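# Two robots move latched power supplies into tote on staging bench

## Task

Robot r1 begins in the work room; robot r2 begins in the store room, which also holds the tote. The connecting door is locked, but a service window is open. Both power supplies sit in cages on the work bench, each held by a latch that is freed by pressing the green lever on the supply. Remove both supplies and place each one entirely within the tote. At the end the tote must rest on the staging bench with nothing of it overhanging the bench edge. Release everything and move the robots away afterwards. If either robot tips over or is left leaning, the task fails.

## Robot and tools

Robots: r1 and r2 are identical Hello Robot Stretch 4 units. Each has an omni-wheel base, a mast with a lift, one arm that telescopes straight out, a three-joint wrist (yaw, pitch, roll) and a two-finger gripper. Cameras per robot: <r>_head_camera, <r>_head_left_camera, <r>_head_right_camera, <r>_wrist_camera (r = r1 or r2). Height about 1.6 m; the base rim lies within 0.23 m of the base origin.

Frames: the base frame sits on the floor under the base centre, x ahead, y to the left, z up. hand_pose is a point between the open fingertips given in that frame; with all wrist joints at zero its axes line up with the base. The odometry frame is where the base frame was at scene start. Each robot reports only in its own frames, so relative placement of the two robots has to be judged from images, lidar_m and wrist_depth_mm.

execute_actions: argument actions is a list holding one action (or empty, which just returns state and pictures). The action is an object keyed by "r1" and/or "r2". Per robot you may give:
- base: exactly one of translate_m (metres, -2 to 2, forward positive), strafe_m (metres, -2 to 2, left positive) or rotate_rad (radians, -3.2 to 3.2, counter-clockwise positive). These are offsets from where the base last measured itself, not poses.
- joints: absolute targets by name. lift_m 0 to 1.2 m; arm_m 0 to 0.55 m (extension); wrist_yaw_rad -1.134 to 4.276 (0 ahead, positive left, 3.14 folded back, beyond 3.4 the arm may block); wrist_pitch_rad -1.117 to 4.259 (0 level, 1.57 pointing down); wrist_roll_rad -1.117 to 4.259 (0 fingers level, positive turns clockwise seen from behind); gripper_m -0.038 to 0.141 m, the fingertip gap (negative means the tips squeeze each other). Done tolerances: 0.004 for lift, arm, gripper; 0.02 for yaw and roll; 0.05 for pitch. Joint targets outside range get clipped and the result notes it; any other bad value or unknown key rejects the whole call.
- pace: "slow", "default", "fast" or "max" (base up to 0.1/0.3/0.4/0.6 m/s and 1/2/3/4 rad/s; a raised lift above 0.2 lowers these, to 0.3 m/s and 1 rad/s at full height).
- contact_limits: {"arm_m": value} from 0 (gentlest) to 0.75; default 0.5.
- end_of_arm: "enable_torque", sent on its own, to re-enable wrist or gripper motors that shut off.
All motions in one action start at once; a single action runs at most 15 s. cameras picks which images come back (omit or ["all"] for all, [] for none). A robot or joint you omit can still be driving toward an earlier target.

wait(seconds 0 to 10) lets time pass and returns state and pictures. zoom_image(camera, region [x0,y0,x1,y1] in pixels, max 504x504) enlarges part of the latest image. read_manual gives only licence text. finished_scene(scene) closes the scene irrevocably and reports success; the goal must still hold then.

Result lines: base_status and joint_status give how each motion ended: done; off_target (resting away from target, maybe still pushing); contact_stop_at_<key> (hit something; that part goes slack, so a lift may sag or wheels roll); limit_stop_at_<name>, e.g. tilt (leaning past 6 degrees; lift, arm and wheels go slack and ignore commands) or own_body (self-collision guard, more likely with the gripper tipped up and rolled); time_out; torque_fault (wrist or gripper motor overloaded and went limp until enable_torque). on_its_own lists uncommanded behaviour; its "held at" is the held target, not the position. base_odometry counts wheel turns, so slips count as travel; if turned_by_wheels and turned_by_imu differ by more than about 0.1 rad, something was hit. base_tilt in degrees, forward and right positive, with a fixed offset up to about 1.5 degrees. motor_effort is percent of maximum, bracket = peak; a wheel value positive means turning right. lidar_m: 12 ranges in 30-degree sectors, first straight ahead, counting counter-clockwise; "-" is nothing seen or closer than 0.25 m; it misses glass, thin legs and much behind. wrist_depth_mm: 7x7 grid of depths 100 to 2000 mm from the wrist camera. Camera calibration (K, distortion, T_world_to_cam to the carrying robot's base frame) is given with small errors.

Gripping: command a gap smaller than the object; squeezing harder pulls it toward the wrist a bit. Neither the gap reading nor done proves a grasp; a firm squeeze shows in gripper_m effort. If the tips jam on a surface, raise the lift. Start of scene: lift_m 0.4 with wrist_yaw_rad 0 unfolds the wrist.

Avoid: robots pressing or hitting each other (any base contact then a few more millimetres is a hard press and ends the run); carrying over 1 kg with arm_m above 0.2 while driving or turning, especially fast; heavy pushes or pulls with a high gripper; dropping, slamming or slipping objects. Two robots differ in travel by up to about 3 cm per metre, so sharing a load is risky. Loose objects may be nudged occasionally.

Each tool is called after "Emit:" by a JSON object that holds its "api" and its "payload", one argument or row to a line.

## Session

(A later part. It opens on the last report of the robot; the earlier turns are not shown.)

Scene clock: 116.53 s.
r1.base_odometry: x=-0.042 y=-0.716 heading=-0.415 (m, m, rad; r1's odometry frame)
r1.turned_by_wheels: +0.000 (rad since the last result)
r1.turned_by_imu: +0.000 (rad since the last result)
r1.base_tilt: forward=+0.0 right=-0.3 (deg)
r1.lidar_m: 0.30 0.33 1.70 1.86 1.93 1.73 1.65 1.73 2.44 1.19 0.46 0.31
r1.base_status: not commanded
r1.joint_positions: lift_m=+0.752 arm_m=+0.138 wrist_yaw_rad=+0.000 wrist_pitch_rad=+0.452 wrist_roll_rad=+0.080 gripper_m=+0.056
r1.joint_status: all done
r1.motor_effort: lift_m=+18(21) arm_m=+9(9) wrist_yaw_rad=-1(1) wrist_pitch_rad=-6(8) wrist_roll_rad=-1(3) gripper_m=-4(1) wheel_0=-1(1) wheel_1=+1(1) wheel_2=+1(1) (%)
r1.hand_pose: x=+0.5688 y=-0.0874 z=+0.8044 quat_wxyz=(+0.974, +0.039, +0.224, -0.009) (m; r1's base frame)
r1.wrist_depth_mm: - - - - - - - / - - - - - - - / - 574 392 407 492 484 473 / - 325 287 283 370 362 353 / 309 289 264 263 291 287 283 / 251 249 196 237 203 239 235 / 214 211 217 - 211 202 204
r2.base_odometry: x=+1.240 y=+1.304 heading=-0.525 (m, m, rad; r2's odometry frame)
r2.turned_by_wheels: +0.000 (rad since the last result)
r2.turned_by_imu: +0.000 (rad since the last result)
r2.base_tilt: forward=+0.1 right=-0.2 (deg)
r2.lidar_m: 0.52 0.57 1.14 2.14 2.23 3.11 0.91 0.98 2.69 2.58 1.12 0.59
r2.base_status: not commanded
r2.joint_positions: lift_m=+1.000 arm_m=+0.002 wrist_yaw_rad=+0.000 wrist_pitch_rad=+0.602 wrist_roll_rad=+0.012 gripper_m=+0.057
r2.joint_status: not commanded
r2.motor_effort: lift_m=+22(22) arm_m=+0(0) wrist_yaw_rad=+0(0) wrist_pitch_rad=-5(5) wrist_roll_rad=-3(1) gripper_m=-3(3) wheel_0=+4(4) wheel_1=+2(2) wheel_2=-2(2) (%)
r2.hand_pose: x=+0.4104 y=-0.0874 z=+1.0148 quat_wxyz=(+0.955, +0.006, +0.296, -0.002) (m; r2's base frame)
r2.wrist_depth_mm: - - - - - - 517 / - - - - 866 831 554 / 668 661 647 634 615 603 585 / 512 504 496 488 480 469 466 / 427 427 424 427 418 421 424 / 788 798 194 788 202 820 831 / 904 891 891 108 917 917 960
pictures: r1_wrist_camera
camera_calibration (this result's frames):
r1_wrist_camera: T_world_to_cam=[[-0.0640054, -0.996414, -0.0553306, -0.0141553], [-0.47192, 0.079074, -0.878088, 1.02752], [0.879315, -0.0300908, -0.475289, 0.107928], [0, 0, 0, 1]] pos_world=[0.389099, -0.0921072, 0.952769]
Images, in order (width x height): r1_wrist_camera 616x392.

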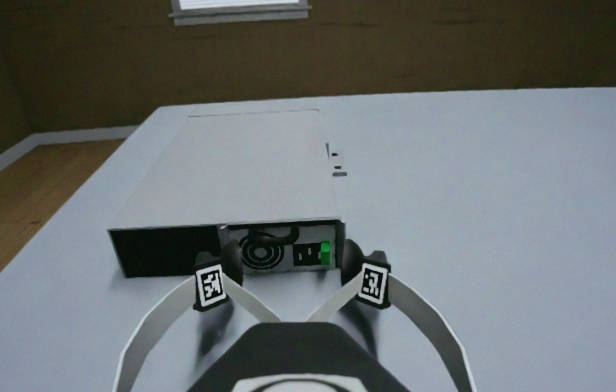

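Emit:
{"api": "execute_actions", "payload": {
  "actions": [
    {"r1":{"base":{"strafe_m":0.004},"joints":{"arm_m":0.153,"gripper_m":0.052},"pace":"slow","contact_limits":{"arm_m":0.15}}}
  ],
  "cameras": ["r1_wrist_camera"]
}}

Emit:
{"api": "execute_actions", "payload": {
  "actions": [
    {"r1":{"joints":{"gripper_m":0.035},"pace":"slow"}}
  ],
  "cameras": ["r1_wrist_camera"]
}}

Emit:
{"api": "zoom_image", "payload": {
  "camera": "r1_wrist_camera",
  "region": [190, 200, 390, 320]
}}

Scene clock: 117.77 s.
r1.base_odometry: x=-0.040 y=-0.712 heading=-0.415 (m, m, rad; r1's odometry frame)
r1.turned_by_wheels: +0.000 (rad since the last result)
r1.turned_by_imu: +0.000 (rad since the last result)
r1.base_tilt: forward=+0.0 right=-0.3 (deg)
r1.lidar_m: 0.30 0.33 1.72 1.84 1.91 1.75 1.67 1.76 2.44 1.19 0.46 0.32
r1.base_status: done
r1.joint_positions: lift_m=+0.752 arm_m=+0.151 wrist_yaw_rad=+0.000 wrist_pitch_rad=+0.452 wrist_roll_rad=+0.080 gripper_m=+0.052
r1.joint_status: all done
r1.motor_effort: lift_m=+18(18) arm_m=+9(8) wrist_yaw_rad=-3(1) wrist_pitch_rad=-7(6) wrist_roll_rad=-2(2) gripper_m=-3(4) wheel_0=-2(5) wheel_1=+0(4) wheel_2=+0(0) (%)
r1.contact_limits: arm_m 0.15
r1.hand_pose: x=+0.5817 y=-0.0874 z=+0.8044 quat_wxyz=(+0.974, +0.039, +0.224, -0.009) (m; r1's base frame)
r1.wrist_depth_mm: - - - - - - - / - - - - - - - / - 621 392 410 492 484 477 / - 351 287 283 366 362 355 / 306 279 247 246 291 286 283 / 251 250 232 237 201 238 236 / 215 211 217 - 211 202 203
r2.base_odometry: x=+1.240 y=+1.304 heading=-0.525 (m, m, rad; r2's odometry frame)
r2.turned_by_wheels: +0.000 (rad since the last result)
r2.turned_by_imu: +0.000 (rad since the last result)
r2.base_tilt: forward=+0.1 right=-0.2 (deg)
r2.lidar_m: 0.54 0.56 1.11 2.13 2.27 3.11 0.92 0.97 2.67 2.60 1.09 0.56
r2.base_status: not commanded
r2.joint_positions: lift_m=+1.000 arm_m=+0.002 wrist_yaw_rad=+0.000 wrist_pitch_rad=+0.602 wrist_roll_rad=+0.012 gripper_m=+0.057
r2.joint_status: not commanded
r2.motor_effort: lift_m=+22(21) arm_m=-1(0) wrist_yaw_rad=-1(0) wrist_pitch_rad=-5(5) wrist_roll_rad=-3(3) gripper_m=-3(1) wheel_0=+3(4) wheel_1=+2(2) wheel_2=-2(2) (%)
r2.hand_pose: x=+0.4104 y=-0.0874 z=+1.0148 quat_wxyz=(+0.955, +0.006, +0.296, -0.002) (m; r2's base frame)
r2.wrist_depth_mm: - - - - - - 517 / - - - - 854 831 554 / 661 654 647 627 615 597 580 / 517 504 496 488 480 473 466 / 427 427 421 427 421 424 424 / 788 798 194 788 202 831 831 / 904 878 904 108 917 917 960
pictures: r1_wrist_camera
camera_calibration (this result's frames):
r1_wrist_camera: T_world_to_cam=[[-0.0640057, -0.996414, -0.0553308, -0.0133241], [-0.47192, 0.0790744, -0.878088, 1.03365], [0.879315, -0.0300909, -0.475289, 0.0965132], [0, 0, 0, 1]] pos_world=[0.402081, -0.0921072, 0.952769]
Images, in order (width x height): r1_wrist_camera 616x392.

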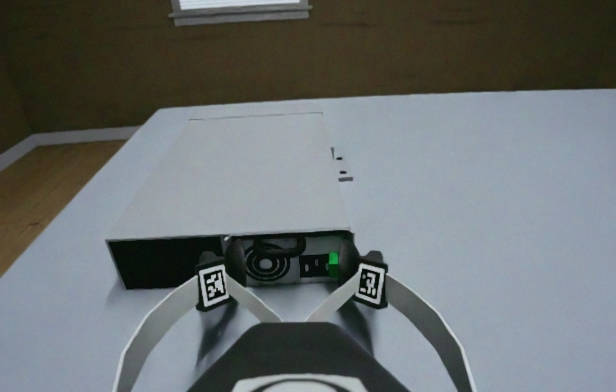

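Scene clock: 118.83 s.
r1.base_odometry: x=-0.040 y=-0.712 heading=-0.415 (m, m, rad; r1's odometry frame)
r1.turned_by_wheels: +0.000 (rad since the last result)
r1.turned_by_imu: +0.000 (rad since the last result)
r1.base_tilt: forward=-0.1 right=-0.3 (deg)
r1.lidar_m: 0.30 0.32 1.72 1.85 1.93 1.73 1.67 1.76 2.45 1.19 0.43 0.33
r1.base_status: not commanded
r1.joint_positions: lift_m=+0.752 arm_m=+0.151 wrist_yaw_rad=-0.001 wrist_pitch_rad=+0.452 wrist_roll_rad=+0.080 gripper_m=+0.035
r1.joint_status: all done
r1.motor_effort: lift_m=+18(18) arm_m=+9(9) wrist_yaw_rad=+1(1) wrist_pitch_rad=-9(7) wrist_roll_rad=-1(3) gripper_m=-6(6) wheel_0=-2(2) wheel_1=+0(0) wheel_2=+0(0) (%)
r1.hand_pose: x=+0.5817 y=-0.0877 z=+0.8044 quat_wxyz=(+0.974, +0.039, +0.224, -0.010) (m; r1's base frame)
r1.wrist_depth_mm: - - - - - - - / - - - - - - - / - 569 392 410 492 488 477 / - 351 286 281 368 359 353 / 307 281 245 246 291 287 282 / 251 249 195 237 196 238 236 / 215 211 217 - 211 202 203
r2.base_odometry: x=+1.240 y=+1.304 heading=-0.525 (m, m, rad; r2's odometry frame)
r2.turned_by_wheels: +0.000 (rad since the last result)
r2.turned_by_imu: +0.000 (rad since the last result)
r2.base_tilt: forward=+0.1 right=-0.2 (deg)
r2.lidar_m: 0.53 0.57 1.13 2.15 2.25 3.11 0.93 0.98 2.67 2.57 1.11 0.56
r2.base_status: not commanded
r2.joint_positions: lift_m=+1.000 arm_m=+0.002 wrist_yaw_rad=+0.000 wrist_pitch_rad=+0.602 wrist_roll_rad=+0.012 gripper_m=+0.057
r2.joint_status: not commanded
r2.motor_effort: lift_m=+22(22) arm_m=-1(0) wrist_yaw_rad=+0(1) wrist_pitch_rad=-5(5) wrist_roll_rad=-2(1) gripper_m=-2(3) wheel_0=+4(4) wheel_1=+2(2) wheel_2=-2(2) (%)
r2.hand_pose: x=+0.4104 y=-0.0874 z=+1.0148 quat_wxyz=(+0.955, +0.006, +0.296, -0.002) (m; r2's base frame)
r2.wrist_depth_mm: - - - - - - 517 / - - - - 854 842 554 / 668 654 647 634 615 603 585 / 512 504 500 484 480 469 466 / 427 424 421 424 421 421 427 / 788 788 194 788 202 820 820 / 904 878 904 108 917 917 946
pictures: r1_wrist_camera
camera_calibration (this result's frames):
r1_wrist_camera: T_world_to_cam=[[-0.0651386, -0.996345, -0.0552652, -0.0130157], [-0.47183, 0.0795531, -0.878093, 1.03365], [0.87928, -0.0311221, -0.475287, 0.0964565], [0, 0, 0, 1]] pos_world=[0.402048, -0.0921965, 0.952769]
Images, in order (width x height): r1_wrist_camera 616x392.

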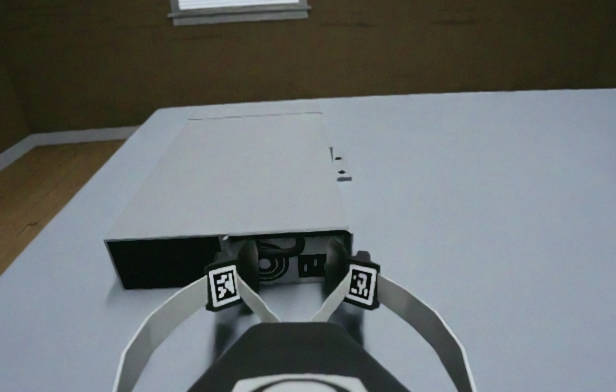

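Region (190, 200, 390, 320) of r1_wrist_camera's 616x392 image, scaled by 2.520; it fills the top 302 rows of this view, and the rest is white.

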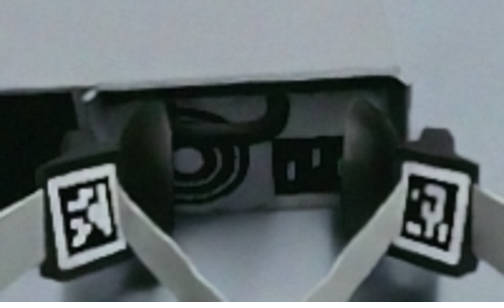

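Emit:
{"api": "execute_actions", "payload": {
  "actions": [
    {"r1":{"joints":{"arm_m":0.162,"gripper_m":0.042},"pace":"slow","contact_limits":{"arm_m":0.2}}}
  ],
  "cameras": ["r1_wrist_camera"]
}}

Emit:
{"api": "zoom_image", "payload": {
  "camera": "r1_wrist_camera",
  "region": [190, 200, 390, 320]
}}

Scene clock: 119.83 s.
r1.base_odometry: x=-0.040 y=-0.712 heading=-0.415 (m, m, rad; r1's odometry frame)
r1.turned_by_wheels: +0.000 (rad since the last result)
r1.turned_by_imu: +0.000 (rad since the last result)
r1.base_tilt: forward=-0.1 right=-0.3 (deg)
r1.lidar_m: 0.31 0.32 1.69 1.87 1.91 1.73 1.67 1.75 2.45 1.19 0.45 0.33
r1.base_status: not commanded
r1.joint_positions: lift_m=+0.752 arm_m=+0.160 wrist_yaw_rad=-0.005 wrist_pitch_rad=+0.455 wrist_roll_rad=+0.080 gripper_m=+0.042
r1.joint_status: all done
r1.motor_effort: lift_m=+18(18) arm_m=+13(12) wrist_yaw_rad=+12(12) wrist_pitch_rad=-15(16) wrist_roll_rad=-2(0) gripper_m=-3(3) wheel_0=-1(1) wheel_1=+0(0) wheel_2=-2(2) (%)
r1.contact_limits: arm_m 0.2
r1.hand_pose: x=+0.5893 y=-0.0886 z=+0.8037 quat_wxyz=(+0.973, +0.040, +0.225, -0.011) (m; r1's base frame)
r1.wrist_depth_mm: - - - - - - - / - - - - - - - / - 569 387 404 488 480 469 / 1921 322 283 281 364 353 353 / 306 276 241 241 290 286 282 / 250 249 230 236 192 236 234 / 214 210 217 - 211 201 202
r2.base_odometry: x=+1.240 y=+1.304 heading=-0.525 (m, m, rad; r2's odometry frame)
r2.turned_by_wheels: +0.000 (rad since the last result)
r2.turned_by_imu: +0.000 (rad since the last result)
r2.base_tilt: forward=+0.1 right=-0.2 (deg)
r2.lidar_m: 0.52 0.58 1.15 2.14 2.23 3.10 0.91 0.96 2.68 2.59 1.11 0.57
r2.base_status: not commanded
r2.joint_positions: lift_m=+1.000 arm_m=+0.002 wrist_yaw_rad=+0.000 wrist_pitch_rad=+0.602 wrist_roll_rad=+0.012 gripper_m=+0.057
r2.joint_status: not commanded
r2.motor_effort: lift_m=+22(22) arm_m=-1(1) wrist_yaw_rad=+0(1) wrist_pitch_rad=-5(4) wrist_roll_rad=-2(0) gripper_m=-3(3) wheel_0=+4(4) wheel_1=+2(2) wheel_2=-2(2) (%)
r2.hand_pose: x=+0.4104 y=-0.0874 z=+1.0148 quat_wxyz=(+0.955, +0.006, +0.296, -0.002) (m; r2's base frame)
r2.wrist_depth_mm: - - - - - - 517 / - - - - 866 842 549 / 668 661 647 627 621 603 585 / 517 504 496 488 480 469 462 / 427 427 421 427 418 421 427 / 788 798 195 788 202 820 831 / 891 878 904 108 904 931 946
pictures: r1_wrist_camera
camera_calibration (this result's frames):
r1_wrist_camera: T_world_to_cam=[[-0.0687748, -0.996111, -0.0550748, -0.011454], [-0.473928, 0.0812003, -0.876812, 1.03704], [0.877874, -0.0342011, -0.477669, 0.0918895], [0, 0, 0, 1]] pos_world=[0.410028, -0.0924749, 0.952553]
Images, in order (width x height): r1_wrist_camera 616x392.

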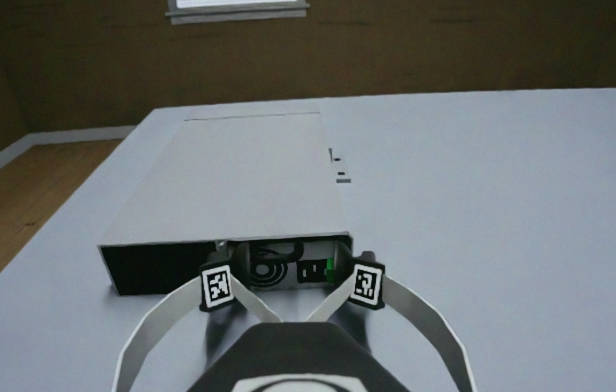

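Region (190, 200, 390, 320) of r1_wrist_camera's 616x392 image, scaled by 2.520; it fills the top 302 rows of this view, and the rest is white.

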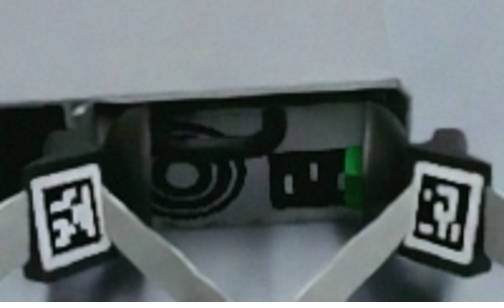

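Emit:
{"api": "execute_actions", "payload": {
  "actions": [
    {"r1":{"joints":{"gripper_m":0.015},"pace":"slow"}}
  ],
  "cameras": []
}}

Emit:
{"api": "execute_actions", "payload": {
  "actions": [
    {"r1":{"joints":{"gripper_m":-0.01,"arm_m":0.168,"lift_m":0.749},"pace":"slow"}}
  ],
  "cameras": ["r1_wrist_camera"]
}}

Emit:
{"api": "zoom_image", "payload": {
  "camera": "r1_wrist_camera",
  "region": [190, 200, 390, 320]
}}

Scene clock: 121.37 s.
r1.base_odometry: x=-0.040 y=-0.712 heading=-0.415 (m, m, rad; r1's odometry frame)
r1.turned_by_wheels: +0.000 (rad since the last result)
r1.turned_by_imu: +0.000 (rad since the last result)
r1.base_tilt: forward=-0.1 right=-0.3 (deg)
r1.lidar_m: 0.30 0.32 1.72 1.86 1.92 1.73 1.66 1.76 2.45 1.20 0.44 0.32
r1.base_status: not commanded
r1.joint_positions: lift_m=+0.752 arm_m=+0.160 wrist_yaw_rad=+0.001 wrist_pitch_rad=+0.455 wrist_roll_rad=+0.080 gripper_m=+0.015
r1.joint_status: all done
r1.motor_effort: lift_m=+19(19) arm_m=+9(13) wrist_yaw_rad=-4(11) wrist_pitch_rad=-15(15) wrist_roll_rad=+0(3) gripper_m=-20(20) wheel_0=+1(1) wheel_1=+0(0) wheel_2=+0(2) (%)
r1.hand_pose: x=+0.5905 y=-0.0872 z=+0.8036 quat_wxyz=(+0.973, +0.039, +0.225, -0.009) (m; r1's base frame)
r1.wrist_depth_mm: - - - - - - - / - - - - - - - / - 564 384 387 484 477 469 / 1921 345 282 277 359 353 349 / 303 273 240 239 287 283 279 / 249 238 191 236 191 236 232 / 213 209 215 - 211 200 201
r2.base_odometry: x=+1.240 y=+1.304 heading=-0.525 (m, m, rad; r2's odometry frame)
r2.turned_by_wheels: +0.000 (rad since the last result)
r2.turned_by_imu: +0.000 (rad since the last result)
r2.base_tilt: forward=+0.1 right=-0.2 (deg)
r2.lidar_m: 0.54 0.57 1.12 2.15 2.24 3.08 0.91 0.98 2.70 2.59 1.09 0.58
r2.base_status: not commanded
r2.joint_positions: lift_m=+1.000 arm_m=+0.002 wrist_yaw_rad=+0.000 wrist_pitch_rad=+0.602 wrist_roll_rad=+0.012 gripper_m=+0.057
r2.joint_status: not commanded
r2.motor_effort: lift_m=+22(22) arm_m=+0(0) wrist_yaw_rad=+0(0) wrist_pitch_rad=-5(5) wrist_roll_rad=-3(2) gripper_m=-3(3) wheel_0=+3(4) wheel_1=+2(2) wheel_2=-2(2) (%)
r2.hand_pose: x=+0.4104 y=-0.0874 z=+1.0148 quat_wxyz=(+0.955, +0.006, +0.296, -0.002) (m; r2's base frame)
r2.wrist_depth_mm: - - - - - - 517 / - - - - 866 842 554 / 668 661 647 627 615 603 585 / 512 508 496 488 477 473 466 / 427 427 421 427 418 424 424 / 788 798 195 788 202 820 831 / 891 878 904 108 904 917 960
pictures: none
No camera images: the call's "cameras" was empty. Leave "cameras" out to get every camera's image.

Scene clock: 122.60 s.
r1.base_odometry: x=-0.040 y=-0.712 heading=-0.415 (m, m, rad; r1's odometry frame)
r1.turned_by_wheels: +0.000 (rad since the last result)
r1.turned_by_imu: +0.000 (rad since the last result)
r1.base_tilt: forward=-0.1 right=-0.3 (deg)
r1.lidar_m: 0.31 0.33 1.70 1.87 1.92 1.73 1.67 1.74 2.47 1.19 0.45 0.33
r1.base_status: not commanded
r1.joint_positions: lift_m=+0.749 arm_m=+0.166 wrist_yaw_rad=+0.001 wrist_pitch_rad=+0.455 wrist_roll_rad=+0.079 gripper_m=-0.009
r1.joint_status: all done
r1.motor_effort: lift_m=+19(18) arm_m=+8(14) wrist_yaw_rad=-5(9) wrist_pitch_rad=-15(18) wrist_roll_rad=+2(2) gripper_m=-26(32) wheel_0=+1(1) wheel_1=+0(0) wheel_2=+0(2) (%)
r1.hand_pose: x=+0.5966 y=-0.0871 z=+0.8005 quat_wxyz=(+0.973, +0.039, +0.225, -0.008) (m; r1's base frame)
r1.wrist_depth_mm: - - - - - - - / - - - - - - - / - 549 370 377 473 466 462 / 1983 312 276 272 355 349 345 / 296 254 229 232 283 279 276 / 244 227 200 232 187 230 229 / 208 206 212 - 207 197 197
r2.base_odometry: x=+1.240 y=+1.304 heading=-0.525 (m, m, rad; r2's odometry frame)
r2.turned_by_wheels: +0.000 (rad since the last result)
r2.turned_by_imu: +0.000 (rad since the last result)
r2.base_tilt: forward=+0.1 right=-0.2 (deg)
r2.lidar_m: 0.55 0.58 1.11 2.15 2.25 3.09 0.91 0.97 2.67 2.57 1.11 0.55
r2.base_status: not commanded
r2.joint_positions: lift_m=+1.000 arm_m=+0.002 wrist_yaw_rad=+0.000 wrist_pitch_rad=+0.602 wrist_roll_rad=+0.012 gripper_m=+0.057
r2.joint_status: not commanded
r2.motor_effort: lift_m=+22(22) arm_m=-1(0) wrist_yaw_rad=+0(0) wrist_pitch_rad=-5(5) wrist_roll_rad=-2(0) gripper_m=-2(2) wheel_0=+3(4) wheel_1=+2(2) wheel_2=-2(2) (%)
r2.hand_pose: x=+0.4104 y=-0.0874 z=+1.0148 quat_wxyz=(+0.955, +0.006, +0.296, -0.002) (m; r2's base frame)
r2.wrist_depth_mm: - - - - - - 512 / - - - - 866 842 554 / 668 661 647 627 615 603 585 / 517 504 496 488 480 473 466 / 424 427 424 424 418 421 424 / 788 798 194 788 202 820 831 / 904 878 904 108 917 917 960
pictures: r1_wrist_camera
camera_calibration (this result's frames):
r1_wrist_camera: T_world_to_cam=[[-0.0626236, -0.996556, -0.0543602, -0.0138975], [-0.474646, 0.0776515, -0.876745, 1.03768], [0.877946, -0.0291031, -0.477874, 0.0845681], [0, 0, 0, 1]] pos_world=[0.417414, -0.0919659, 0.949437]
Images, in order (width x height): r1_wrist_camera 616x392.

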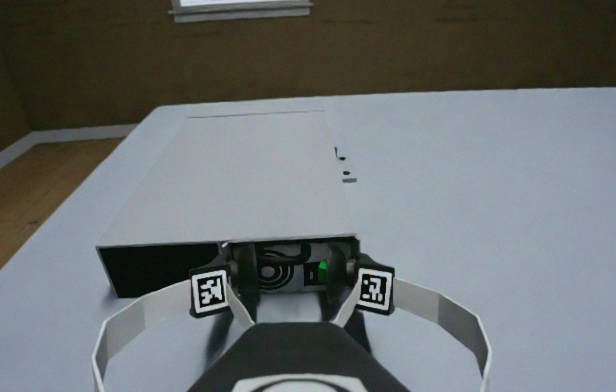

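Region (190, 200, 390, 320) of r1_wrist_camera's 616x392 image, scaled by 2.520; it fills the top 302 rows of this view, and the rest is white.

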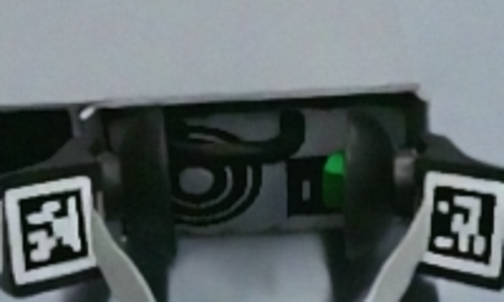

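Emit:
{"api": "execute_actions", "payload": {
  "actions": [
    {"r1":{"joints":{"gripper_m":-0.037,"arm_m":0.175,"lift_m":0.744},"pace":"slow"}}
  ],
  "cameras": ["r1_wrist_camera"]
}}

Emit:
{"api": "execute_actions", "payload": {
  "actions": [
    {"r1":{"joints":{"arm_m":0.163},"pace":"slow"}}
  ],
  "cameras": ["r1_wrist_camera"]
}}

Emit:
{"api": "zoom_image", "payload": {
  "camera": "r1_wrist_camera",
  "region": [190, 200, 390, 320]
}}

Scene clock: 123.97 s.
r1.base_odometry: x=-0.040 y=-0.712 heading=-0.415 (m, m, rad; r1's odometry frame)
r1.turned_by_wheels: +0.000 (rad since the last result)
r1.turned_by_imu: +0.000 (rad since the last result)
r1.base_tilt: forward=-0.1 right=-0.4 (deg)
r1.lidar_m: 0.30 0.32 1.73 1.87 1.90 1.71 1.67 1.76 2.44 1.17 0.44 0.33
r1.base_status: not commanded
r1.joint_positions: lift_m=+0.744 arm_m=+0.173 wrist_yaw_rad=-0.001 wrist_pitch_rad=+0.455 wrist_roll_rad=+0.079 gripper_m=-0.036
r1.joint_status: all done
r1.motor_effort: lift_m=+18(19) arm_m=+10(15) wrist_yaw_rad=+0(11) wrist_pitch_rad=-15(15) wrist_roll_rad=+3(4) gripper_m=-30(28) wheel_0=+2(2) wheel_1=+1(1) wheel_2=-2(3) (%)
r1.hand_pose: x=+0.6031 y=-0.0876 z=+0.7957 quat_wxyz=(+0.973, +0.039, +0.225, -0.009) (m; r1's base frame)
r1.wrist_depth_mm: - - - - - - - / - - - - - - - / - 535 362 368 466 466 452 / 1921 303 267 262 347 342 336 / 291 237 220 226 277 273 271 / 237 167 193 226 183 217 224 / 201 201 208 - 202 194 193
r2.base_odometry: x=+1.240 y=+1.304 heading=-0.525 (m, m, rad; r2's odometry frame)
r2.turned_by_wheels: +0.000 (rad since the last result)
r2.turned_by_imu: +0.000 (rad since the last result)
r2.base_tilt: forward=+0.1 right=-0.2 (deg)
r2.lidar_m: 0.54 0.59 1.13 2.15 2.25 3.11 0.90 0.97 2.68 2.57 1.11 0.58
r2.base_status: not commanded
r2.joint_positions: lift_m=+1.000 arm_m=+0.002 wrist_yaw_rad=+0.000 wrist_pitch_rad=+0.602 wrist_roll_rad=+0.012 gripper_m=+0.057
r2.joint_status: not commanded
r2.motor_effort: lift_m=+22(22) arm_m=+0(0) wrist_yaw_rad=+0(1) wrist_pitch_rad=-5(5) wrist_roll_rad=-2(2) gripper_m=-2(3) wheel_0=+4(4) wheel_1=+2(2) wheel_2=-1(2) (%)
r2.hand_pose: x=+0.4104 y=-0.0874 z=+1.0148 quat_wxyz=(+0.955, +0.006, +0.296, -0.002) (m; r2's base frame)
r2.wrist_depth_mm: - - - - - - 512 / - - - - 866 842 554 / 668 661 647 627 621 603 585 / 517 508 496 488 480 469 466 / 424 424 421 427 418 424 427 / 788 788 195 798 202 831 820 / 891 878 891 108 917 931 946
pictures: r1_wrist_camera
camera_calibration (this result's frames):
r1_wrist_camera: T_world_to_cam=[[-0.0642753, -0.99647, -0.0540041, -0.0135103], [-0.474228, 0.0781147, -0.87693, 1.03655], [0.878053, -0.0307547, -0.477574, 0.0761085], [0, 0, 0, 1]] pos_world=[0.423864, -0.0920914, 0.944598]
Images, in order (width x height): r1_wrist_camera 616x392.

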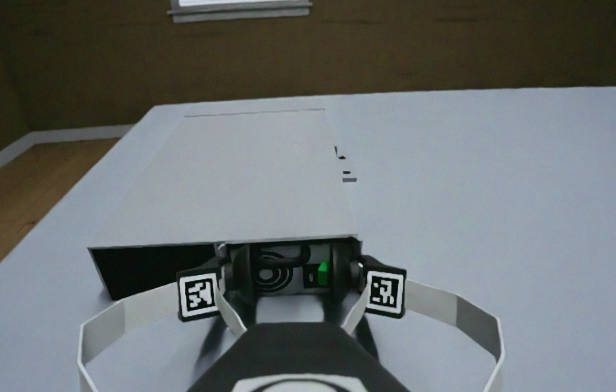

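Scene clock: 124.93 s.
r1.base_odometry: x=-0.040 y=-0.712 heading=-0.414 (m, m, rad; r1's odometry frame)
r1.turned_by_wheels: +0.000 (rad since the last result)
r1.turned_by_imu: +0.000 (rad since the last result)
r1.base_tilt: forward=+0.0 right=-0.4 (deg)
r1.lidar_m: 0.30 0.32 1.72 1.85 1.93 1.73 1.67 1.75 2.45 1.18 0.45 0.33
r1.base_status: not commanded
r1.joint_positions: lift_m=+0.744 arm_m=+0.166 wrist_yaw_rad=+0.006 wrist_pitch_rad=+0.449 wrist_roll_rad=+0.079 gripper_m=-0.036
r1.joint_status: all done
r1.on_its_own: wrist_yaw_rad is at rest, and its effort (-19) is outside its rest range (-13 to +13)
r1.motor_effort: lift_m=+20(20) arm_m=-15(13) wrist_yaw_rad=-19(20) wrist_pitch_rad=+1(14) wrist_roll_rad=+3(2) gripper_m=-35(34) wheel_0=+0(2) wheel_1=-1(1) wheel_2=+6(6) (%)
r1.hand_pose: x=+0.5969 y=-0.0859 z=+0.7970 quat_wxyz=(+0.974, +0.038, +0.223, -0.006) (m; r1's base frame)
r1.wrist_depth_mm: - - - - - - - / - - - - - - - / - 554 370 362 473 469 462 / - 310 271 266 353 345 342 / 296 265 229 229 279 276 272 / 240 223 181 229 184 220 224 / 206 202 209 - 203 194 195
r2.base_odometry: x=+1.240 y=+1.304 heading=-0.525 (m, m, rad; r2's odometry frame)
r2.turned_by_wheels: +0.000 (rad since the last result)
r2.turned_by_imu: +0.000 (rad since the last result)
r2.base_tilt: forward=+0.2 right=-0.2 (deg)
r2.lidar_m: 0.53 0.57 1.13 2.15 2.25 3.12 0.92 0.97 2.68 2.58 1.11 0.58
r2.base_status: not commanded
r2.joint_positions: lift_m=+1.000 arm_m=+0.002 wrist_yaw_rad=+0.000 wrist_pitch_rad=+0.602 wrist_roll_rad=+0.012 gripper_m=+0.057
r2.joint_status: not commanded
r2.motor_effort: lift_m=+22(22) arm_m=+0(1) wrist_yaw_rad=+0(1) wrist_pitch_rad=-5(5) wrist_roll_rad=-3(1) gripper_m=-2(3) wheel_0=+4(4) wheel_1=+2(2) wheel_2=-2(2) (%)
r2.hand_pose: x=+0.4104 y=-0.0874 z=+1.0148 quat_wxyz=(+0.955, +0.006, +0.296, -0.002) (m; r2's base frame)
r2.wrist_depth_mm: - - - - - - 517 / - - - - 866 842 549 / 668 661 647 634 615 603 585 / 517 504 496 488 477 473 466 / 427 427 421 427 418 424 427 / 788 798 194 798 202 820 831 / 904 878 891 108 917 917 960
pictures: r1_wrist_camera
camera_calibration (this result's frames):
r1_wrist_camera: T_world_to_cam=[[-0.0574269, -0.996869, -0.0543626, -0.0159765], [-0.469777, 0.0750297, -0.879591, 1.03378], [0.880915, -0.0249739, -0.472615, 0.077065], [0, 0, 0, 1]] pos_world=[0.416841, -0.0915661, 0.944858]
Images, in order (width x height): r1_wrist_camera 616x392.

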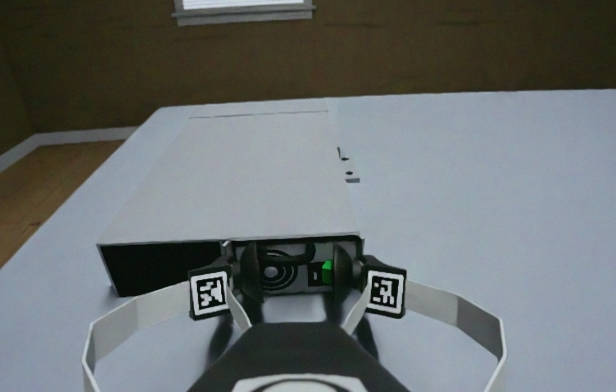

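Region (190, 200, 390, 320) of r1_wrist_camera's 616x392 image, scaled by 2.520; it fills the top 302 rows of this view, and the rest is white.

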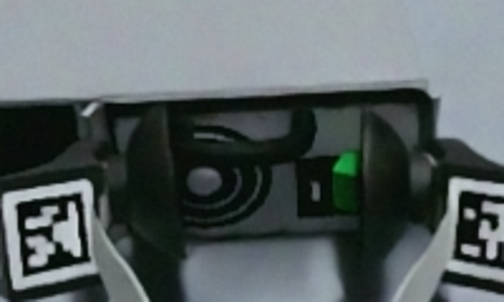

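Holding. Continue, lowering slightly.

Emit:
{"api": "execute_actions", "payload": {
  "actions": [
    {"r1":{"joints":{"arm_m":0.155,"lift_m":0.741},"pace":"slow"}}
  ],
  "cameras": ["r1_wrist_camera"]
}}

Scene clock: 125.87 s.
r1.base_odometry: x=-0.040 y=-0.712 heading=-0.415 (m, m, rad; r1's odometry frame)
r1.turned_by_wheels: +0.000 (rad since the last result)
r1.turned_by_imu: +0.000 (rad since the last result)
r1.base_tilt: forward=+0.0 right=-0.3 (deg)
r1.lidar_m: 0.30 0.32 1.73 1.86 1.91 1.73 1.66 1.74 2.47 1.18 0.45 0.33
r1.base_status: not commanded
r1.joint_positions: lift_m=+0.741 arm_m=+0.157 wrist_yaw_rad=+0.003 wrist_pitch_rad=+0.448 wrist_roll_rad=+0.079 gripper_m=-0.036
r1.joint_status: all done
r1.motor_effort: lift_m=+18(20) arm_m=-12(14) wrist_yaw_rad=-11(21) wrist_pitch_rad=+3(5) wrist_roll_rad=+2(1) gripper_m=-31(35) wheel_0=+0(1) wheel_1=-1(1) wheel_2=+4(7) (%)
r1.hand_pose: x=+0.5882 y=-0.0866 z=+0.7944 quat_wxyz=(+0.974, +0.038, +0.222, -0.007) (m; r1's base frame)
r1.wrist_depth_mm: - - - - - - - / - - - - - - - / - 554 366 362 477 466 459 / - 304 268 265 351 345 340 / 291 268 233 226 276 274 271 / 239 165 182 226 183 217 224 / 207 200 207 - 202 193 193
r2.base_odometry: x=+1.240 y=+1.304 heading=-0.525 (m, m, rad; r2's odometry frame)
r2.turned_by_wheels: +0.000 (rad since the last result)
r2.turned_by_imu: +0.000 (rad since the last result)
r2.base_tilt: forward=+0.2 right=-0.2 (deg)
r2.lidar_m: 0.53 0.59 1.13 2.12 2.25 3.07 0.93 0.95 2.70 2.58 1.12 0.57
r2.base_status: not commanded
r2.joint_positions: lift_m=+1.000 arm_m=+0.002 wrist_yaw_rad=+0.000 wrist_pitch_rad=+0.602 wrist_roll_rad=+0.012 gripper_m=+0.057
r2.joint_status: not commanded
r2.motor_effort: lift_m=+22(22) arm_m=-1(1) wrist_yaw_rad=+0(0) wrist_pitch_rad=-4(4) wrist_roll_rad=-2(3) gripper_m=-2(3) wheel_0=+4(4) wheel_1=+2(2) wheel_2=-2(2) (%)
r2.hand_pose: x=+0.4104 y=-0.0874 z=+1.0148 quat_wxyz=(+0.955, +0.006, +0.296, -0.002) (m; r2's base frame)
r2.wrist_depth_mm: - - - - - - 512 / - - - - 866 842 554 / 668 661 640 634 615 603 585 / 512 504 496 488 480 469 466 / 427 424 424 427 418 421 424 / 788 798 195 788 202 820 831 / 904 878 904 108 904 917 946
pictures: r1_wrist_camera
camera_calibration (this result's frames):
r1_wrist_camera: T_world_to_cam=[[-0.0601095, -0.996708, -0.0544103, -0.0156988], [-0.468898, 0.0763148, -0.879949, 1.02731], [0.881204, -0.0273804, -0.471942, 0.0825799], [0, 0, 0, 1]] pos_world=[0.407992, -0.0917853, 0.942102]
Images, in order (width x height): r1_wrist_camera 616x392.

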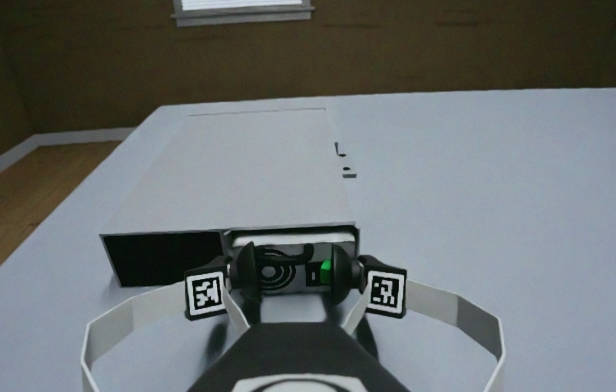

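Emit:
{"api": "execute_actions", "payload": {
  "actions": [
    {"r1":{"base":{"strafe_m":0.004},"joints":{"arm_m":0.08},"pace":"slow"}}
  ],
  "cameras": []
}}

Emit:
{"api": "execute_actions", "payload": {
  "actions": [
    {"r1":{"base":{"strafe_m":0.005},"joints":{"arm_m":0.0},"pace":"slow"}}
  ],
  "cameras": ["r1_wrist_camera","r1_head_camera"]
}}

Scene clock: 128.00 s.
r1.base_odometry: x=-0.039 y=-0.709 heading=-0.414 (m, m, rad; r1's odometry frame)
r1.turned_by_wheels: +0.000 (rad since the last result)
r1.turned_by_imu: +0.000 (rad since the last result)
r1.base_tilt: forward=-0.1 right=-0.4 (deg)
r1.lidar_m: 0.31 0.34 1.72 1.85 1.91 1.73 1.66 1.75 2.44 1.17 0.46 0.33
r1.base_status: done
r1.joint_positions: lift_m=+0.741 arm_m=+0.082 wrist_yaw_rad=+0.000 wrist_pitch_rad=+0.450 wrist_roll_rad=+0.079 gripper_m=-0.036
r1.joint_status: all done
r1.motor_effort: lift_m=+18(18) arm_m=-11(15) wrist_yaw_rad=-2(12) wrist_pitch_rad=+0(4) wrist_roll_rad=+1(3) gripper_m=-34(34) wheel_0=-2(6) wheel_1=+1(4) wheel_2=+3(3) (%)
r1.hand_pose: x=+0.5126 y=-0.0874 z=+0.7940 quat_wxyz=(+0.974, +0.039, +0.223, -0.009) (m; r1's base frame)
r1.wrist_depth_mm: - - - - - - - / - - - - 723 715 707 / - 549 364 382 473 462 455 / 1921 351 325 272 349 345 338 / 289 289 274 227 279 272 270 / 238 166 183 226 184 217 224 / 206 200 206 - 202 193 193
r2.base_odometry: x=+1.240 y=+1.304 heading=-0.525 (m, m, rad; r2's odometry frame)
r2.turned_by_wheels: +0.000 (rad since the last result)
r2.turned_by_imu: +0.001 (rad since the last result)
r2.base_tilt: forward=+0.2 right=-0.2 (deg)
r2.lidar_m: 0.53 0.57 1.13 2.14 2.21 3.10 0.92 0.96 2.68 2.58 1.08 0.56
r2.base_status: not commanded
r2.joint_positions: lift_m=+1.000 arm_m=+0.002 wrist_yaw_rad=+0.000 wrist_pitch_rad=+0.602 wrist_roll_rad=+0.012 gripper_m=+0.057
r2.joint_status: not commanded
r2.motor_effort: lift_m=+22(22) arm_m=-1(0) wrist_yaw_rad=-1(0) wrist_pitch_rad=-5(5) wrist_roll_rad=-2(1) gripper_m=-3(2) wheel_0=+4(4) wheel_1=+2(2) wheel_2=-2(2) (%)
r2.hand_pose: x=+0.4104 y=-0.0874 z=+1.0148 quat_wxyz=(+0.955, +0.006, +0.296, -0.002) (m; r2's base frame)
r2.wrist_depth_mm: - - - - - - 517 / - - - - 866 842 554 / 668 661 640 627 615 603 580 / 512 500 496 488 477 469 466 / 427 427 424 424 421 421 424 / 788 788 194 788 202 820 831 / 891 878 904 108 917 917 960
pictures: none
No camera images: the call's "cameras" was empty. Leave "cameras" out to get every camera's image.

Scene clock: 130.07 s.
r1.base_odometry: x=-0.037 y=-0.704 heading=-0.414 (m, m, rad; r1's odometry frame)
r1.turned_by_wheels: +0.000 (rad since the last result)
r1.turned_by_imu: +0.000 (rad since the last result)
r1.base_tilt: forward=-0.1 right=-0.3 (deg)
r1.lidar_m: 0.31 0.32 1.70 1.84 1.92 1.74 1.68 1.75 2.47 1.17 0.45 0.34
r1.base_status: done
r1.joint_positions: lift_m=+0.741 arm_m=+0.003 wrist_yaw_rad=-0.001 wrist_pitch_rad=+0.450 wrist_roll_rad=+0.079 gripper_m=-0.036
r1.joint_status: all done
r1.motor_effort: lift_m=+18(18) arm_m=-10(12) wrist_yaw_rad=-1(1) wrist_pitch_rad=-2(2) wrist_roll_rad=+2(1) gripper_m=-32(31) wheel_0=-4(6) wheel_1=+2(1) wheel_2=+2(2) (%)
r1.hand_pose: x=+0.4333 y=-0.0877 z=+0.7939 quat_wxyz=(+0.974, +0.039, +0.223, -0.009) (m; r1's base frame)
r1.wrist_depth_mm: - - - - - - - / - - 715 661 732 715 707 / - 549 402 370 473 466 459 / - 368 345 273 349 345 340 / 293 290 274 227 278 274 271 / 238 165 182 226 184 217 224 / 203 201 207 - 202 194 193
r2.base_odometry: x=+1.240 y=+1.304 heading=-0.525 (m, m, rad; r2's odometry frame)
r2.turned_by_wheels: +0.000 (rad since the last result)
r2.turned_by_imu: +0.001 (rad since the last result)
r2.base_tilt: forward=+0.1 right=-0.2 (deg)
r2.lidar_m: 0.53 0.59 1.13 2.14 2.24 3.15 0.91 0.98 2.68 2.57 1.10 0.56
r2.base_status: not commanded
r2.joint_positions: lift_m=+1.000 arm_m=+0.002 wrist_yaw_rad=+0.000 wrist_pitch_rad=+0.602 wrist_roll_rad=+0.012 gripper_m=+0.057
r2.joint_status: not commanded
r2.motor_effort: lift_m=+22(22) arm_m=+0(0) wrist_yaw_rad=+0(0) wrist_pitch_rad=-4(5) wrist_roll_rad=-3(0) gripper_m=-4(3) wheel_0=+3(4) wheel_1=+2(2) wheel_2=-2(2) (%)
r2.hand_pose: x=+0.4104 y=-0.0874 z=+1.0148 quat_wxyz=(+0.955, +0.006, +0.296, -0.002) (m; r2's base frame)
r2.wrist_depth_mm: - - - - - - 517 / - - - - 866 831 554 / 668 654 640 627 621 603 585 / 512 504 496 488 480 469 466 / 424 424 424 424 421 421 427 / 788 798 195 788 202 820 831 / 891 891 904 108 917 917 946
pictures: r1_head_camera, r1_wrist_camera
camera_calibration (this result's frames):
r1_wrist_camera: T_world_to_cam=[[-0.0642659, -0.996455, -0.0542945, -0.0243578], [-0.470195, 0.0782245, -0.879089, 0.954395], [0.88022, -0.0309665, -0.473555, 0.220179], [0, 0, 0, 1]] pos_world=[0.25338, -0.0921104, 0.941943]
Images, in order (width x height): r1_head_camera 420x560, r1_wrist_camera 616x392.

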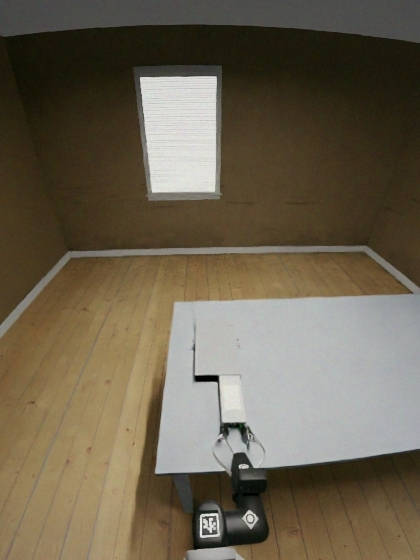

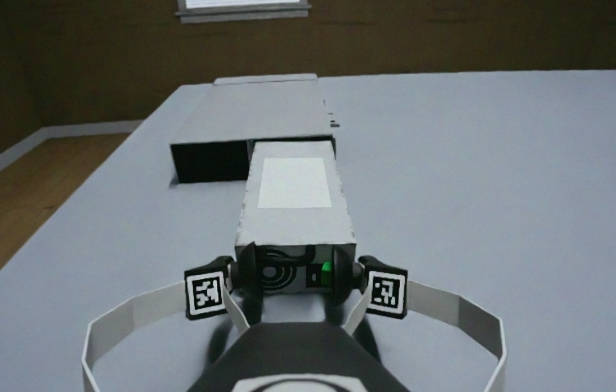

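Emit:
{"api": "execute_actions", "payload": {
  "actions": [
    {"r1":{"base":{"translate_m":-0.06},"pace":"slow"}}
  ],
  "cameras": ["r1_wrist_camera"]
}}

Scene clock: 131.97 s.
r1.base_odometry: x=-0.091 y=-0.680 heading=-0.415 (m, m, rad; r1's odometry frame)
r1.turned_by_wheels: +0.000 (rad since the last result)
r1.turned_by_imu: +0.000 (rad since the last result)
r1.base_tilt: forward=-0.1 right=-0.4 (deg)
r1.lidar_m: 0.37 0.40 1.73 1.85 1.91 1.66 1.61 1.71 2.37 2.45 0.53 0.41
r1.base_status: done
r1.joint_positions: lift_m=+0.741 arm_m=+0.003 wrist_yaw_rad=+0.000 wrist_pitch_rad=+0.451 wrist_roll_rad=+0.079 gripper_m=-0.036
r1.joint_status: not commanded
r1.motor_effort: lift_m=+18(18) arm_m=-10(10) wrist_yaw_rad=-2(0) wrist_pitch_rad=-2(4) wrist_roll_rad=+2(3) gripper_m=-32(31) wheel_0=-3(7) wheel_1=+0(4) wheel_2=+1(4) (%)
r1.hand_pose: x=+0.4332 y=-0.0873 z=+0.7937 quat_wxyz=(+0.974, +0.038, +0.223, -0.009) (m; r1's base frame)
r1.wrist_depth_mm: - - - - - - - / - - 640 627 723 715 699 / - 554 436 415 469 462 459 / - 368 347 276 349 343 340 / 291 289 233 227 278 274 270 / 237 167 183 233 183 219 224 / 200 200 207 - 204 201 207
r2.base_odometry: x=+1.240 y=+1.304 heading=-0.525 (m, m, rad; r2's odometry frame)
r2.turned_by_wheels: +0.000 (rad since the last result)
r2.turned_by_imu: +0.000 (rad since the last result)
r2.base_tilt: forward=+0.1 right=-0.2 (deg)
r2.lidar_m: 0.54 0.59 1.14 2.15 2.26 3.13 0.93 0.96 2.67 2.58 1.08 0.58
r2.base_status: not commanded
r2.joint_positions: lift_m=+1.000 arm_m=+0.002 wrist_yaw_rad=+0.000 wrist_pitch_rad=+0.602 wrist_roll_rad=+0.012 gripper_m=+0.057
r2.joint_status: not commanded
r2.motor_effort: lift_m=+22(22) arm_m=+0(1) wrist_yaw_rad=-1(0) wrist_pitch_rad=-4(5) wrist_roll_rad=-2(2) gripper_m=-4(2) wheel_0=+4(4) wheel_1=+2(2) wheel_2=-2(2) (%)
r2.hand_pose: x=+0.4104 y=-0.0874 z=+1.0148 quat_wxyz=(+0.955, +0.006, +0.296, -0.002) (m; r2's base frame)
r2.wrist_depth_mm: - - - - - - 517 / - - - - 866 831 554 / 668 654 640 634 621 597 585 / 517 508 496 488 484 473 466 / 424 424 421 427 418 421 424 / 788 798 195 788 202 820 831 / 904 878 891 108 904 917 946
pictures: r1_wrist_camera
camera_calibration (this result's frames):
r1_wrist_camera: T_world_to_cam=[[-0.0630249, -0.996536, -0.0542606, -0.0246124], [-0.470754, 0.0776247, -0.878843, 0.954207], [0.880011, -0.0298457, -0.474015, 0.220747], [0, 0, 0, 1]] pos_world=[0.253385, -0.0920088, 0.9419]
Images, in order (width x height): r1_wrist_camera 616x392.

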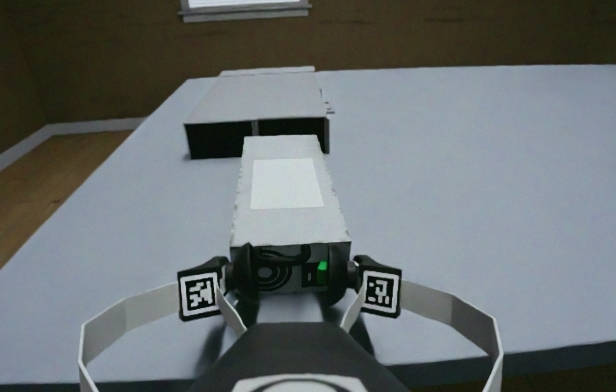

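Emit:
{"api": "execute_actions", "payload": {
  "actions": [
    {"r1":{"base":{"translate_m":-0.025},"joints":{"gripper_m":0.06},"pace":"slow"}}
  ],
  "cameras": []
}}

Emit:
{"api": "execute_actions", "payload": {
  "actions": [
    {"r1":{"joints":{"lift_m":0.97,"gripper_m":0.13,"wrist_roll_rad":0.0}}}
  ],
  "cameras": []
}}

Emit:
{"api": "execute_actions", "payload": {
  "actions": [
    {"r1":{"joints":{"arm_m":0.38,"wrist_pitch_rad":1.55}}}
  ],
  "cameras": ["r1_wrist_camera","r1_head_camera"]
}}

Scene clock: 135.47 s.
r1.base_odometry: x=-0.114 y=-0.670 heading=-0.415 (m, m, rad; r1's odometry frame)
r1.turned_by_wheels: +0.000 (rad since the last result)
r1.turned_by_imu: +0.000 (rad since the last result)
r1.base_tilt: forward=+0.0 right=-0.4 (deg)
r1.lidar_m: 0.41 0.40 1.73 1.86 1.90 1.66 1.58 1.66 2.32 2.44 0.57 0.42
r1.base_status: done
r1.joint_positions: lift_m=+0.741 arm_m=+0.002 wrist_yaw_rad=+0.000 wrist_pitch_rad=+0.452 wrist_roll_rad=+0.080 gripper_m=+0.060
r1.joint_status: all done
r1.motor_effort: lift_m=+18(18) arm_m=-9(10) wrist_yaw_rad=+0(4) wrist_pitch_rad=-5(16) wrist_roll_rad=+0(1) gripper_m=-2(28) wheel_0=-2(3) wheel_1=+0(7) wheel_2=-1(7) (%)
r1.hand_pose: x=+0.4329 y=-0.0875 z=+0.7935 quat_wxyz=(+0.974, +0.039, +0.224, -0.009) (m; r1's base frame)
r1.wrist_depth_mm: - - - - - - - / - - 640 634 723 707 699 / - 549 455 445 466 462 455 / 1983 368 343 289 349 340 336 / 291 290 246 249 277 273 270 / 238 237 198 226 204 227 230 / 217 217 221 - 294 976 991
r2.base_odometry: x=+1.240 y=+1.304 heading=-0.525 (m, m, rad; r2's odometry frame)
r2.turned_by_wheels: +0.000 (rad since the last result)
r2.turned_by_imu: +0.001 (rad since the last result)
r2.base_tilt: forward=+0.2 right=-0.2 (deg)
r2.lidar_m: 0.54 0.57 1.12 2.14 2.25 3.11 0.92 0.97 2.67 2.58 1.12 0.57
r2.base_status: not commanded
r2.joint_positions: lift_m=+1.000 arm_m=+0.002 wrist_yaw_rad=+0.000 wrist_pitch_rad=+0.602 wrist_roll_rad=+0.012 gripper_m=+0.057
r2.joint_status: not commanded
r2.motor_effort: lift_m=+22(22) arm_m=+0(0) wrist_yaw_rad=+0(1) wrist_pitch_rad=-5(5) wrist_roll_rad=-1(3) gripper_m=-3(3) wheel_0=+4(4) wheel_1=+2(2) wheel_2=-2(2) (%)
r2.hand_pose: x=+0.4104 y=-0.0874 z=+1.0148 quat_wxyz=(+0.955, +0.006, +0.296, -0.002) (m; r2's base frame)
r2.wrist_depth_mm: - - - - - - 517 / - - - - 854 842 554 / 668 661 640 634 615 603 585 / 517 504 500 488 480 473 469 / 424 427 424 427 421 421 424 / 788 798 195 788 202 820 820 / 904 878 904 108 917 917 946
pictures: none
No camera images: the call's "cameras" was empty. Leave "cameras" out to get every camera's image.

Scene clock: 137.50 s.
r1.base_odometry: x=-0.114 y=-0.670 heading=-0.415 (m, m, rad; r1's odometry frame)
r1.turned_by_wheels: +0.000 (rad since the last result)
r1.turned_by_imu: +0.000 (rad since the last result)
r1.base_tilt: forward=-0.1 right=-0.3 (deg)
r1.lidar_m: 0.39 0.39 1.73 1.85 1.90 1.63 1.59 1.66 2.35 2.45 0.56 0.41
r1.base_status: not commanded
r1.joint_positions: lift_m=+0.970 arm_m=+0.002 wrist_yaw_rad=+0.000 wrist_pitch_rad=+0.452 wrist_roll_rad=+0.000 gripper_m=+0.130
r1.joint_status: all done
r1.motor_effort: lift_m=+23(25) arm_m=-9(9) wrist_yaw_rad=-1(2) wrist_pitch_rad=-5(5) wrist_roll_rad=-1(4) gripper_m=+0(2) wheel_0=-2(2) wheel_1=+0(0) wheel_2=-1(1) (%)
r1.hand_pose: x=+0.4329 y=-0.0875 z=+1.0221 quat_wxyz=(+0.975, +0.000, +0.224, +0.000) (m; r1's base frame)
r1.wrist_depth_mm: - - - - - - - / - - - - - - - / - - - - - - - / - - 768 750 820 842 854 / 1808 1808 609 597 647 654 661 / 1499 504 496 477 500 521 544 / 1255 449 466 - 473 459 462
r2.base_odometry: x=+1.240 y=+1.304 heading=-0.525 (m, m, rad; r2's odometry frame)
r2.turned_by_wheels: +0.000 (rad since the last result)
r2.turned_by_imu: +0.000 (rad since the last result)
r2.base_tilt: forward=+0.0 right=-0.2 (deg)
r2.lidar_m: 0.53 0.58 1.14 2.14 2.25 3.10 0.92 0.97 2.70 2.59 1.10 0.56
r2.base_status: not commanded
r2.joint_positions: lift_m=+1.000 arm_m=+0.002 wrist_yaw_rad=+0.000 wrist_pitch_rad=+0.602 wrist_roll_rad=+0.012 gripper_m=+0.057
r2.joint_status: not commanded
r2.motor_effort: lift_m=+22(22) arm_m=+0(0) wrist_yaw_rad=-1(0) wrist_pitch_rad=-5(6) wrist_roll_rad=-2(1) gripper_m=-2(3) wheel_0=+4(4) wheel_1=+2(2) wheel_2=-2(2) (%)
r2.hand_pose: x=+0.4104 y=-0.0874 z=+1.0148 quat_wxyz=(+0.955, +0.006, +0.296, -0.002) (m; r2's base frame)
r2.wrist_depth_mm: - - - - - - 517 / - - - - 854 842 554 / 661 661 647 634 615 603 585 / 512 504 496 484 477 473 466 / 424 427 421 427 421 421 424 / 778 798 195 788 202 820 831 / 904 878 904 108 904 917 946
pictures: none
No camera images: the call's "cameras" was empty. Leave "cameras" out to get every camera's image.

Scene clock: 139.73 s.
r1.base_odometry: x=-0.114 y=-0.670 heading=-0.415 (m, m, rad; r1's odometry frame)
r1.turned_by_wheels: +0.000 (rad since the last result)
r1.turned_by_imu: +0.000 (rad since the last result)
r1.base_tilt: forward=+0.0 right=-0.4 (deg)
r1.lidar_m: 0.38 0.41 1.72 1.85 1.88 1.65 1.58 1.67 2.32 2.44 0.58 0.42
r1.base_status: not commanded
r1.joint_positions: lift_m=+0.970 arm_m=+0.378 wrist_yaw_rad=+0.000 wrist_pitch_rad=+1.550 wrist_roll_rad=+0.000 gripper_m=+0.130
r1.joint_status: all done
r1.motor_effort: lift_m=+23(23) arm_m=+9(9) wrist_yaw_rad=-3(1) wrist_pitch_rad=+0(5) wrist_roll_rad=-1(2) gripper_m=-1(0) wheel_0=-2(2) wheel_1=+0(0) wheel_2=-1(1) (%)
r1.hand_pose: x=+0.5553 y=-0.0874 z=+0.8596 quat_wxyz=(+0.714, +0.000, +0.700, +0.000) (m; r1's base frame)
r1.wrist_depth_mm: 304 304 266 270 319 322 325 / 307 310 314 317 322 324 327 / 309 312 315 282 322 327 329 / 310 314 317 281 324 329 332 / 314 315 319 283 327 330 334 / 315 317 285 282 329 334 338 / 319 319 324 - 330 336 340
r2.base_odometry: x=+1.240 y=+1.304 heading=-0.525 (m, m, rad; r2's odometry frame)
r2.turned_by_wheels: +0.000 (rad since the last result)
r2.turned_by_imu: +0.001 (rad since the last result)
r2.base_tilt: forward=+0.1 right=-0.2 (deg)
r2.lidar_m: 0.53 0.57 1.14 2.15 2.27 3.10 0.93 0.96 2.69 2.54 1.10 0.57
r2.base_status: not commanded
r2.joint_positions: lift_m=+1.000 arm_m=+0.002 wrist_yaw_rad=+0.000 wrist_pitch_rad=+0.602 wrist_roll_rad=+0.012 gripper_m=+0.057
r2.joint_status: not commanded
r2.motor_effort: lift_m=+21(22) arm_m=+0(0) wrist_yaw_rad=+0(0) wrist_pitch_rad=-5(5) wrist_roll_rad=-3(1) gripper_m=-3(2) wheel_0=+4(4) wheel_1=+2(2) wheel_2=-2(2) (%)
r2.hand_pose: x=+0.4104 y=-0.0874 z=+1.0148 quat_wxyz=(+0.955, +0.006, +0.296, -0.002) (m; r2's base frame)
r2.wrist_depth_mm: - - - - - - 517 / - - - - 866 842 554 / 668 661 640 627 615 603 585 / 512 504 496 488 480 469 466 / 424 427 421 427 418 424 427 / 788 798 195 788 202 820 831 / 904 878 891 108 917 917 960
pictures: r1_head_camera, r1_wrist_camera
camera_calibration (this result's frames):
r1_wrist_camera: T_world_to_cam=[[0.00179901, -0.999438, 0.0334724, -0.12511], [-0.999802, -0.00113478, 0.0198525, 0.58395], [-0.0198034, -0.0335015, -0.999242, 1.09539], [0, 0, 0, 1]] pos_world=[0.605752, -0.0876799, 1.08715]
Images, in order (width x height): r1_head_camera 420x560, r1_wrist_camera 616x392.

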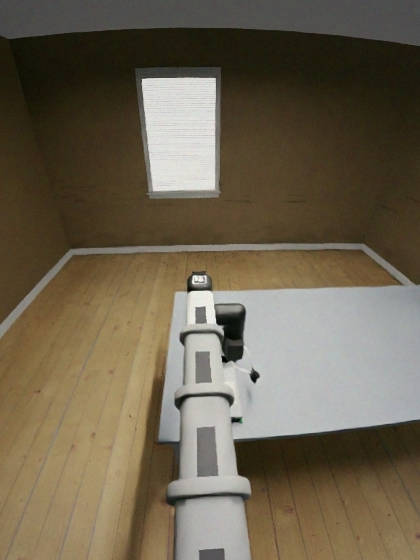

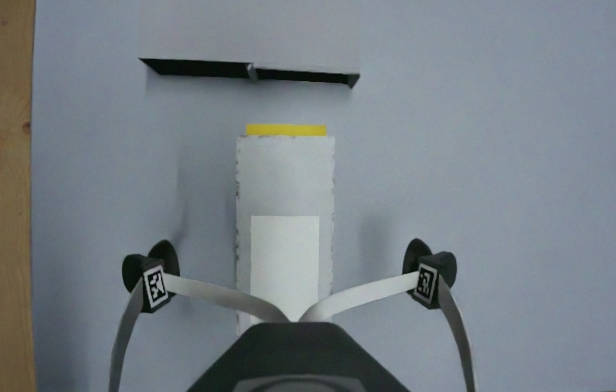

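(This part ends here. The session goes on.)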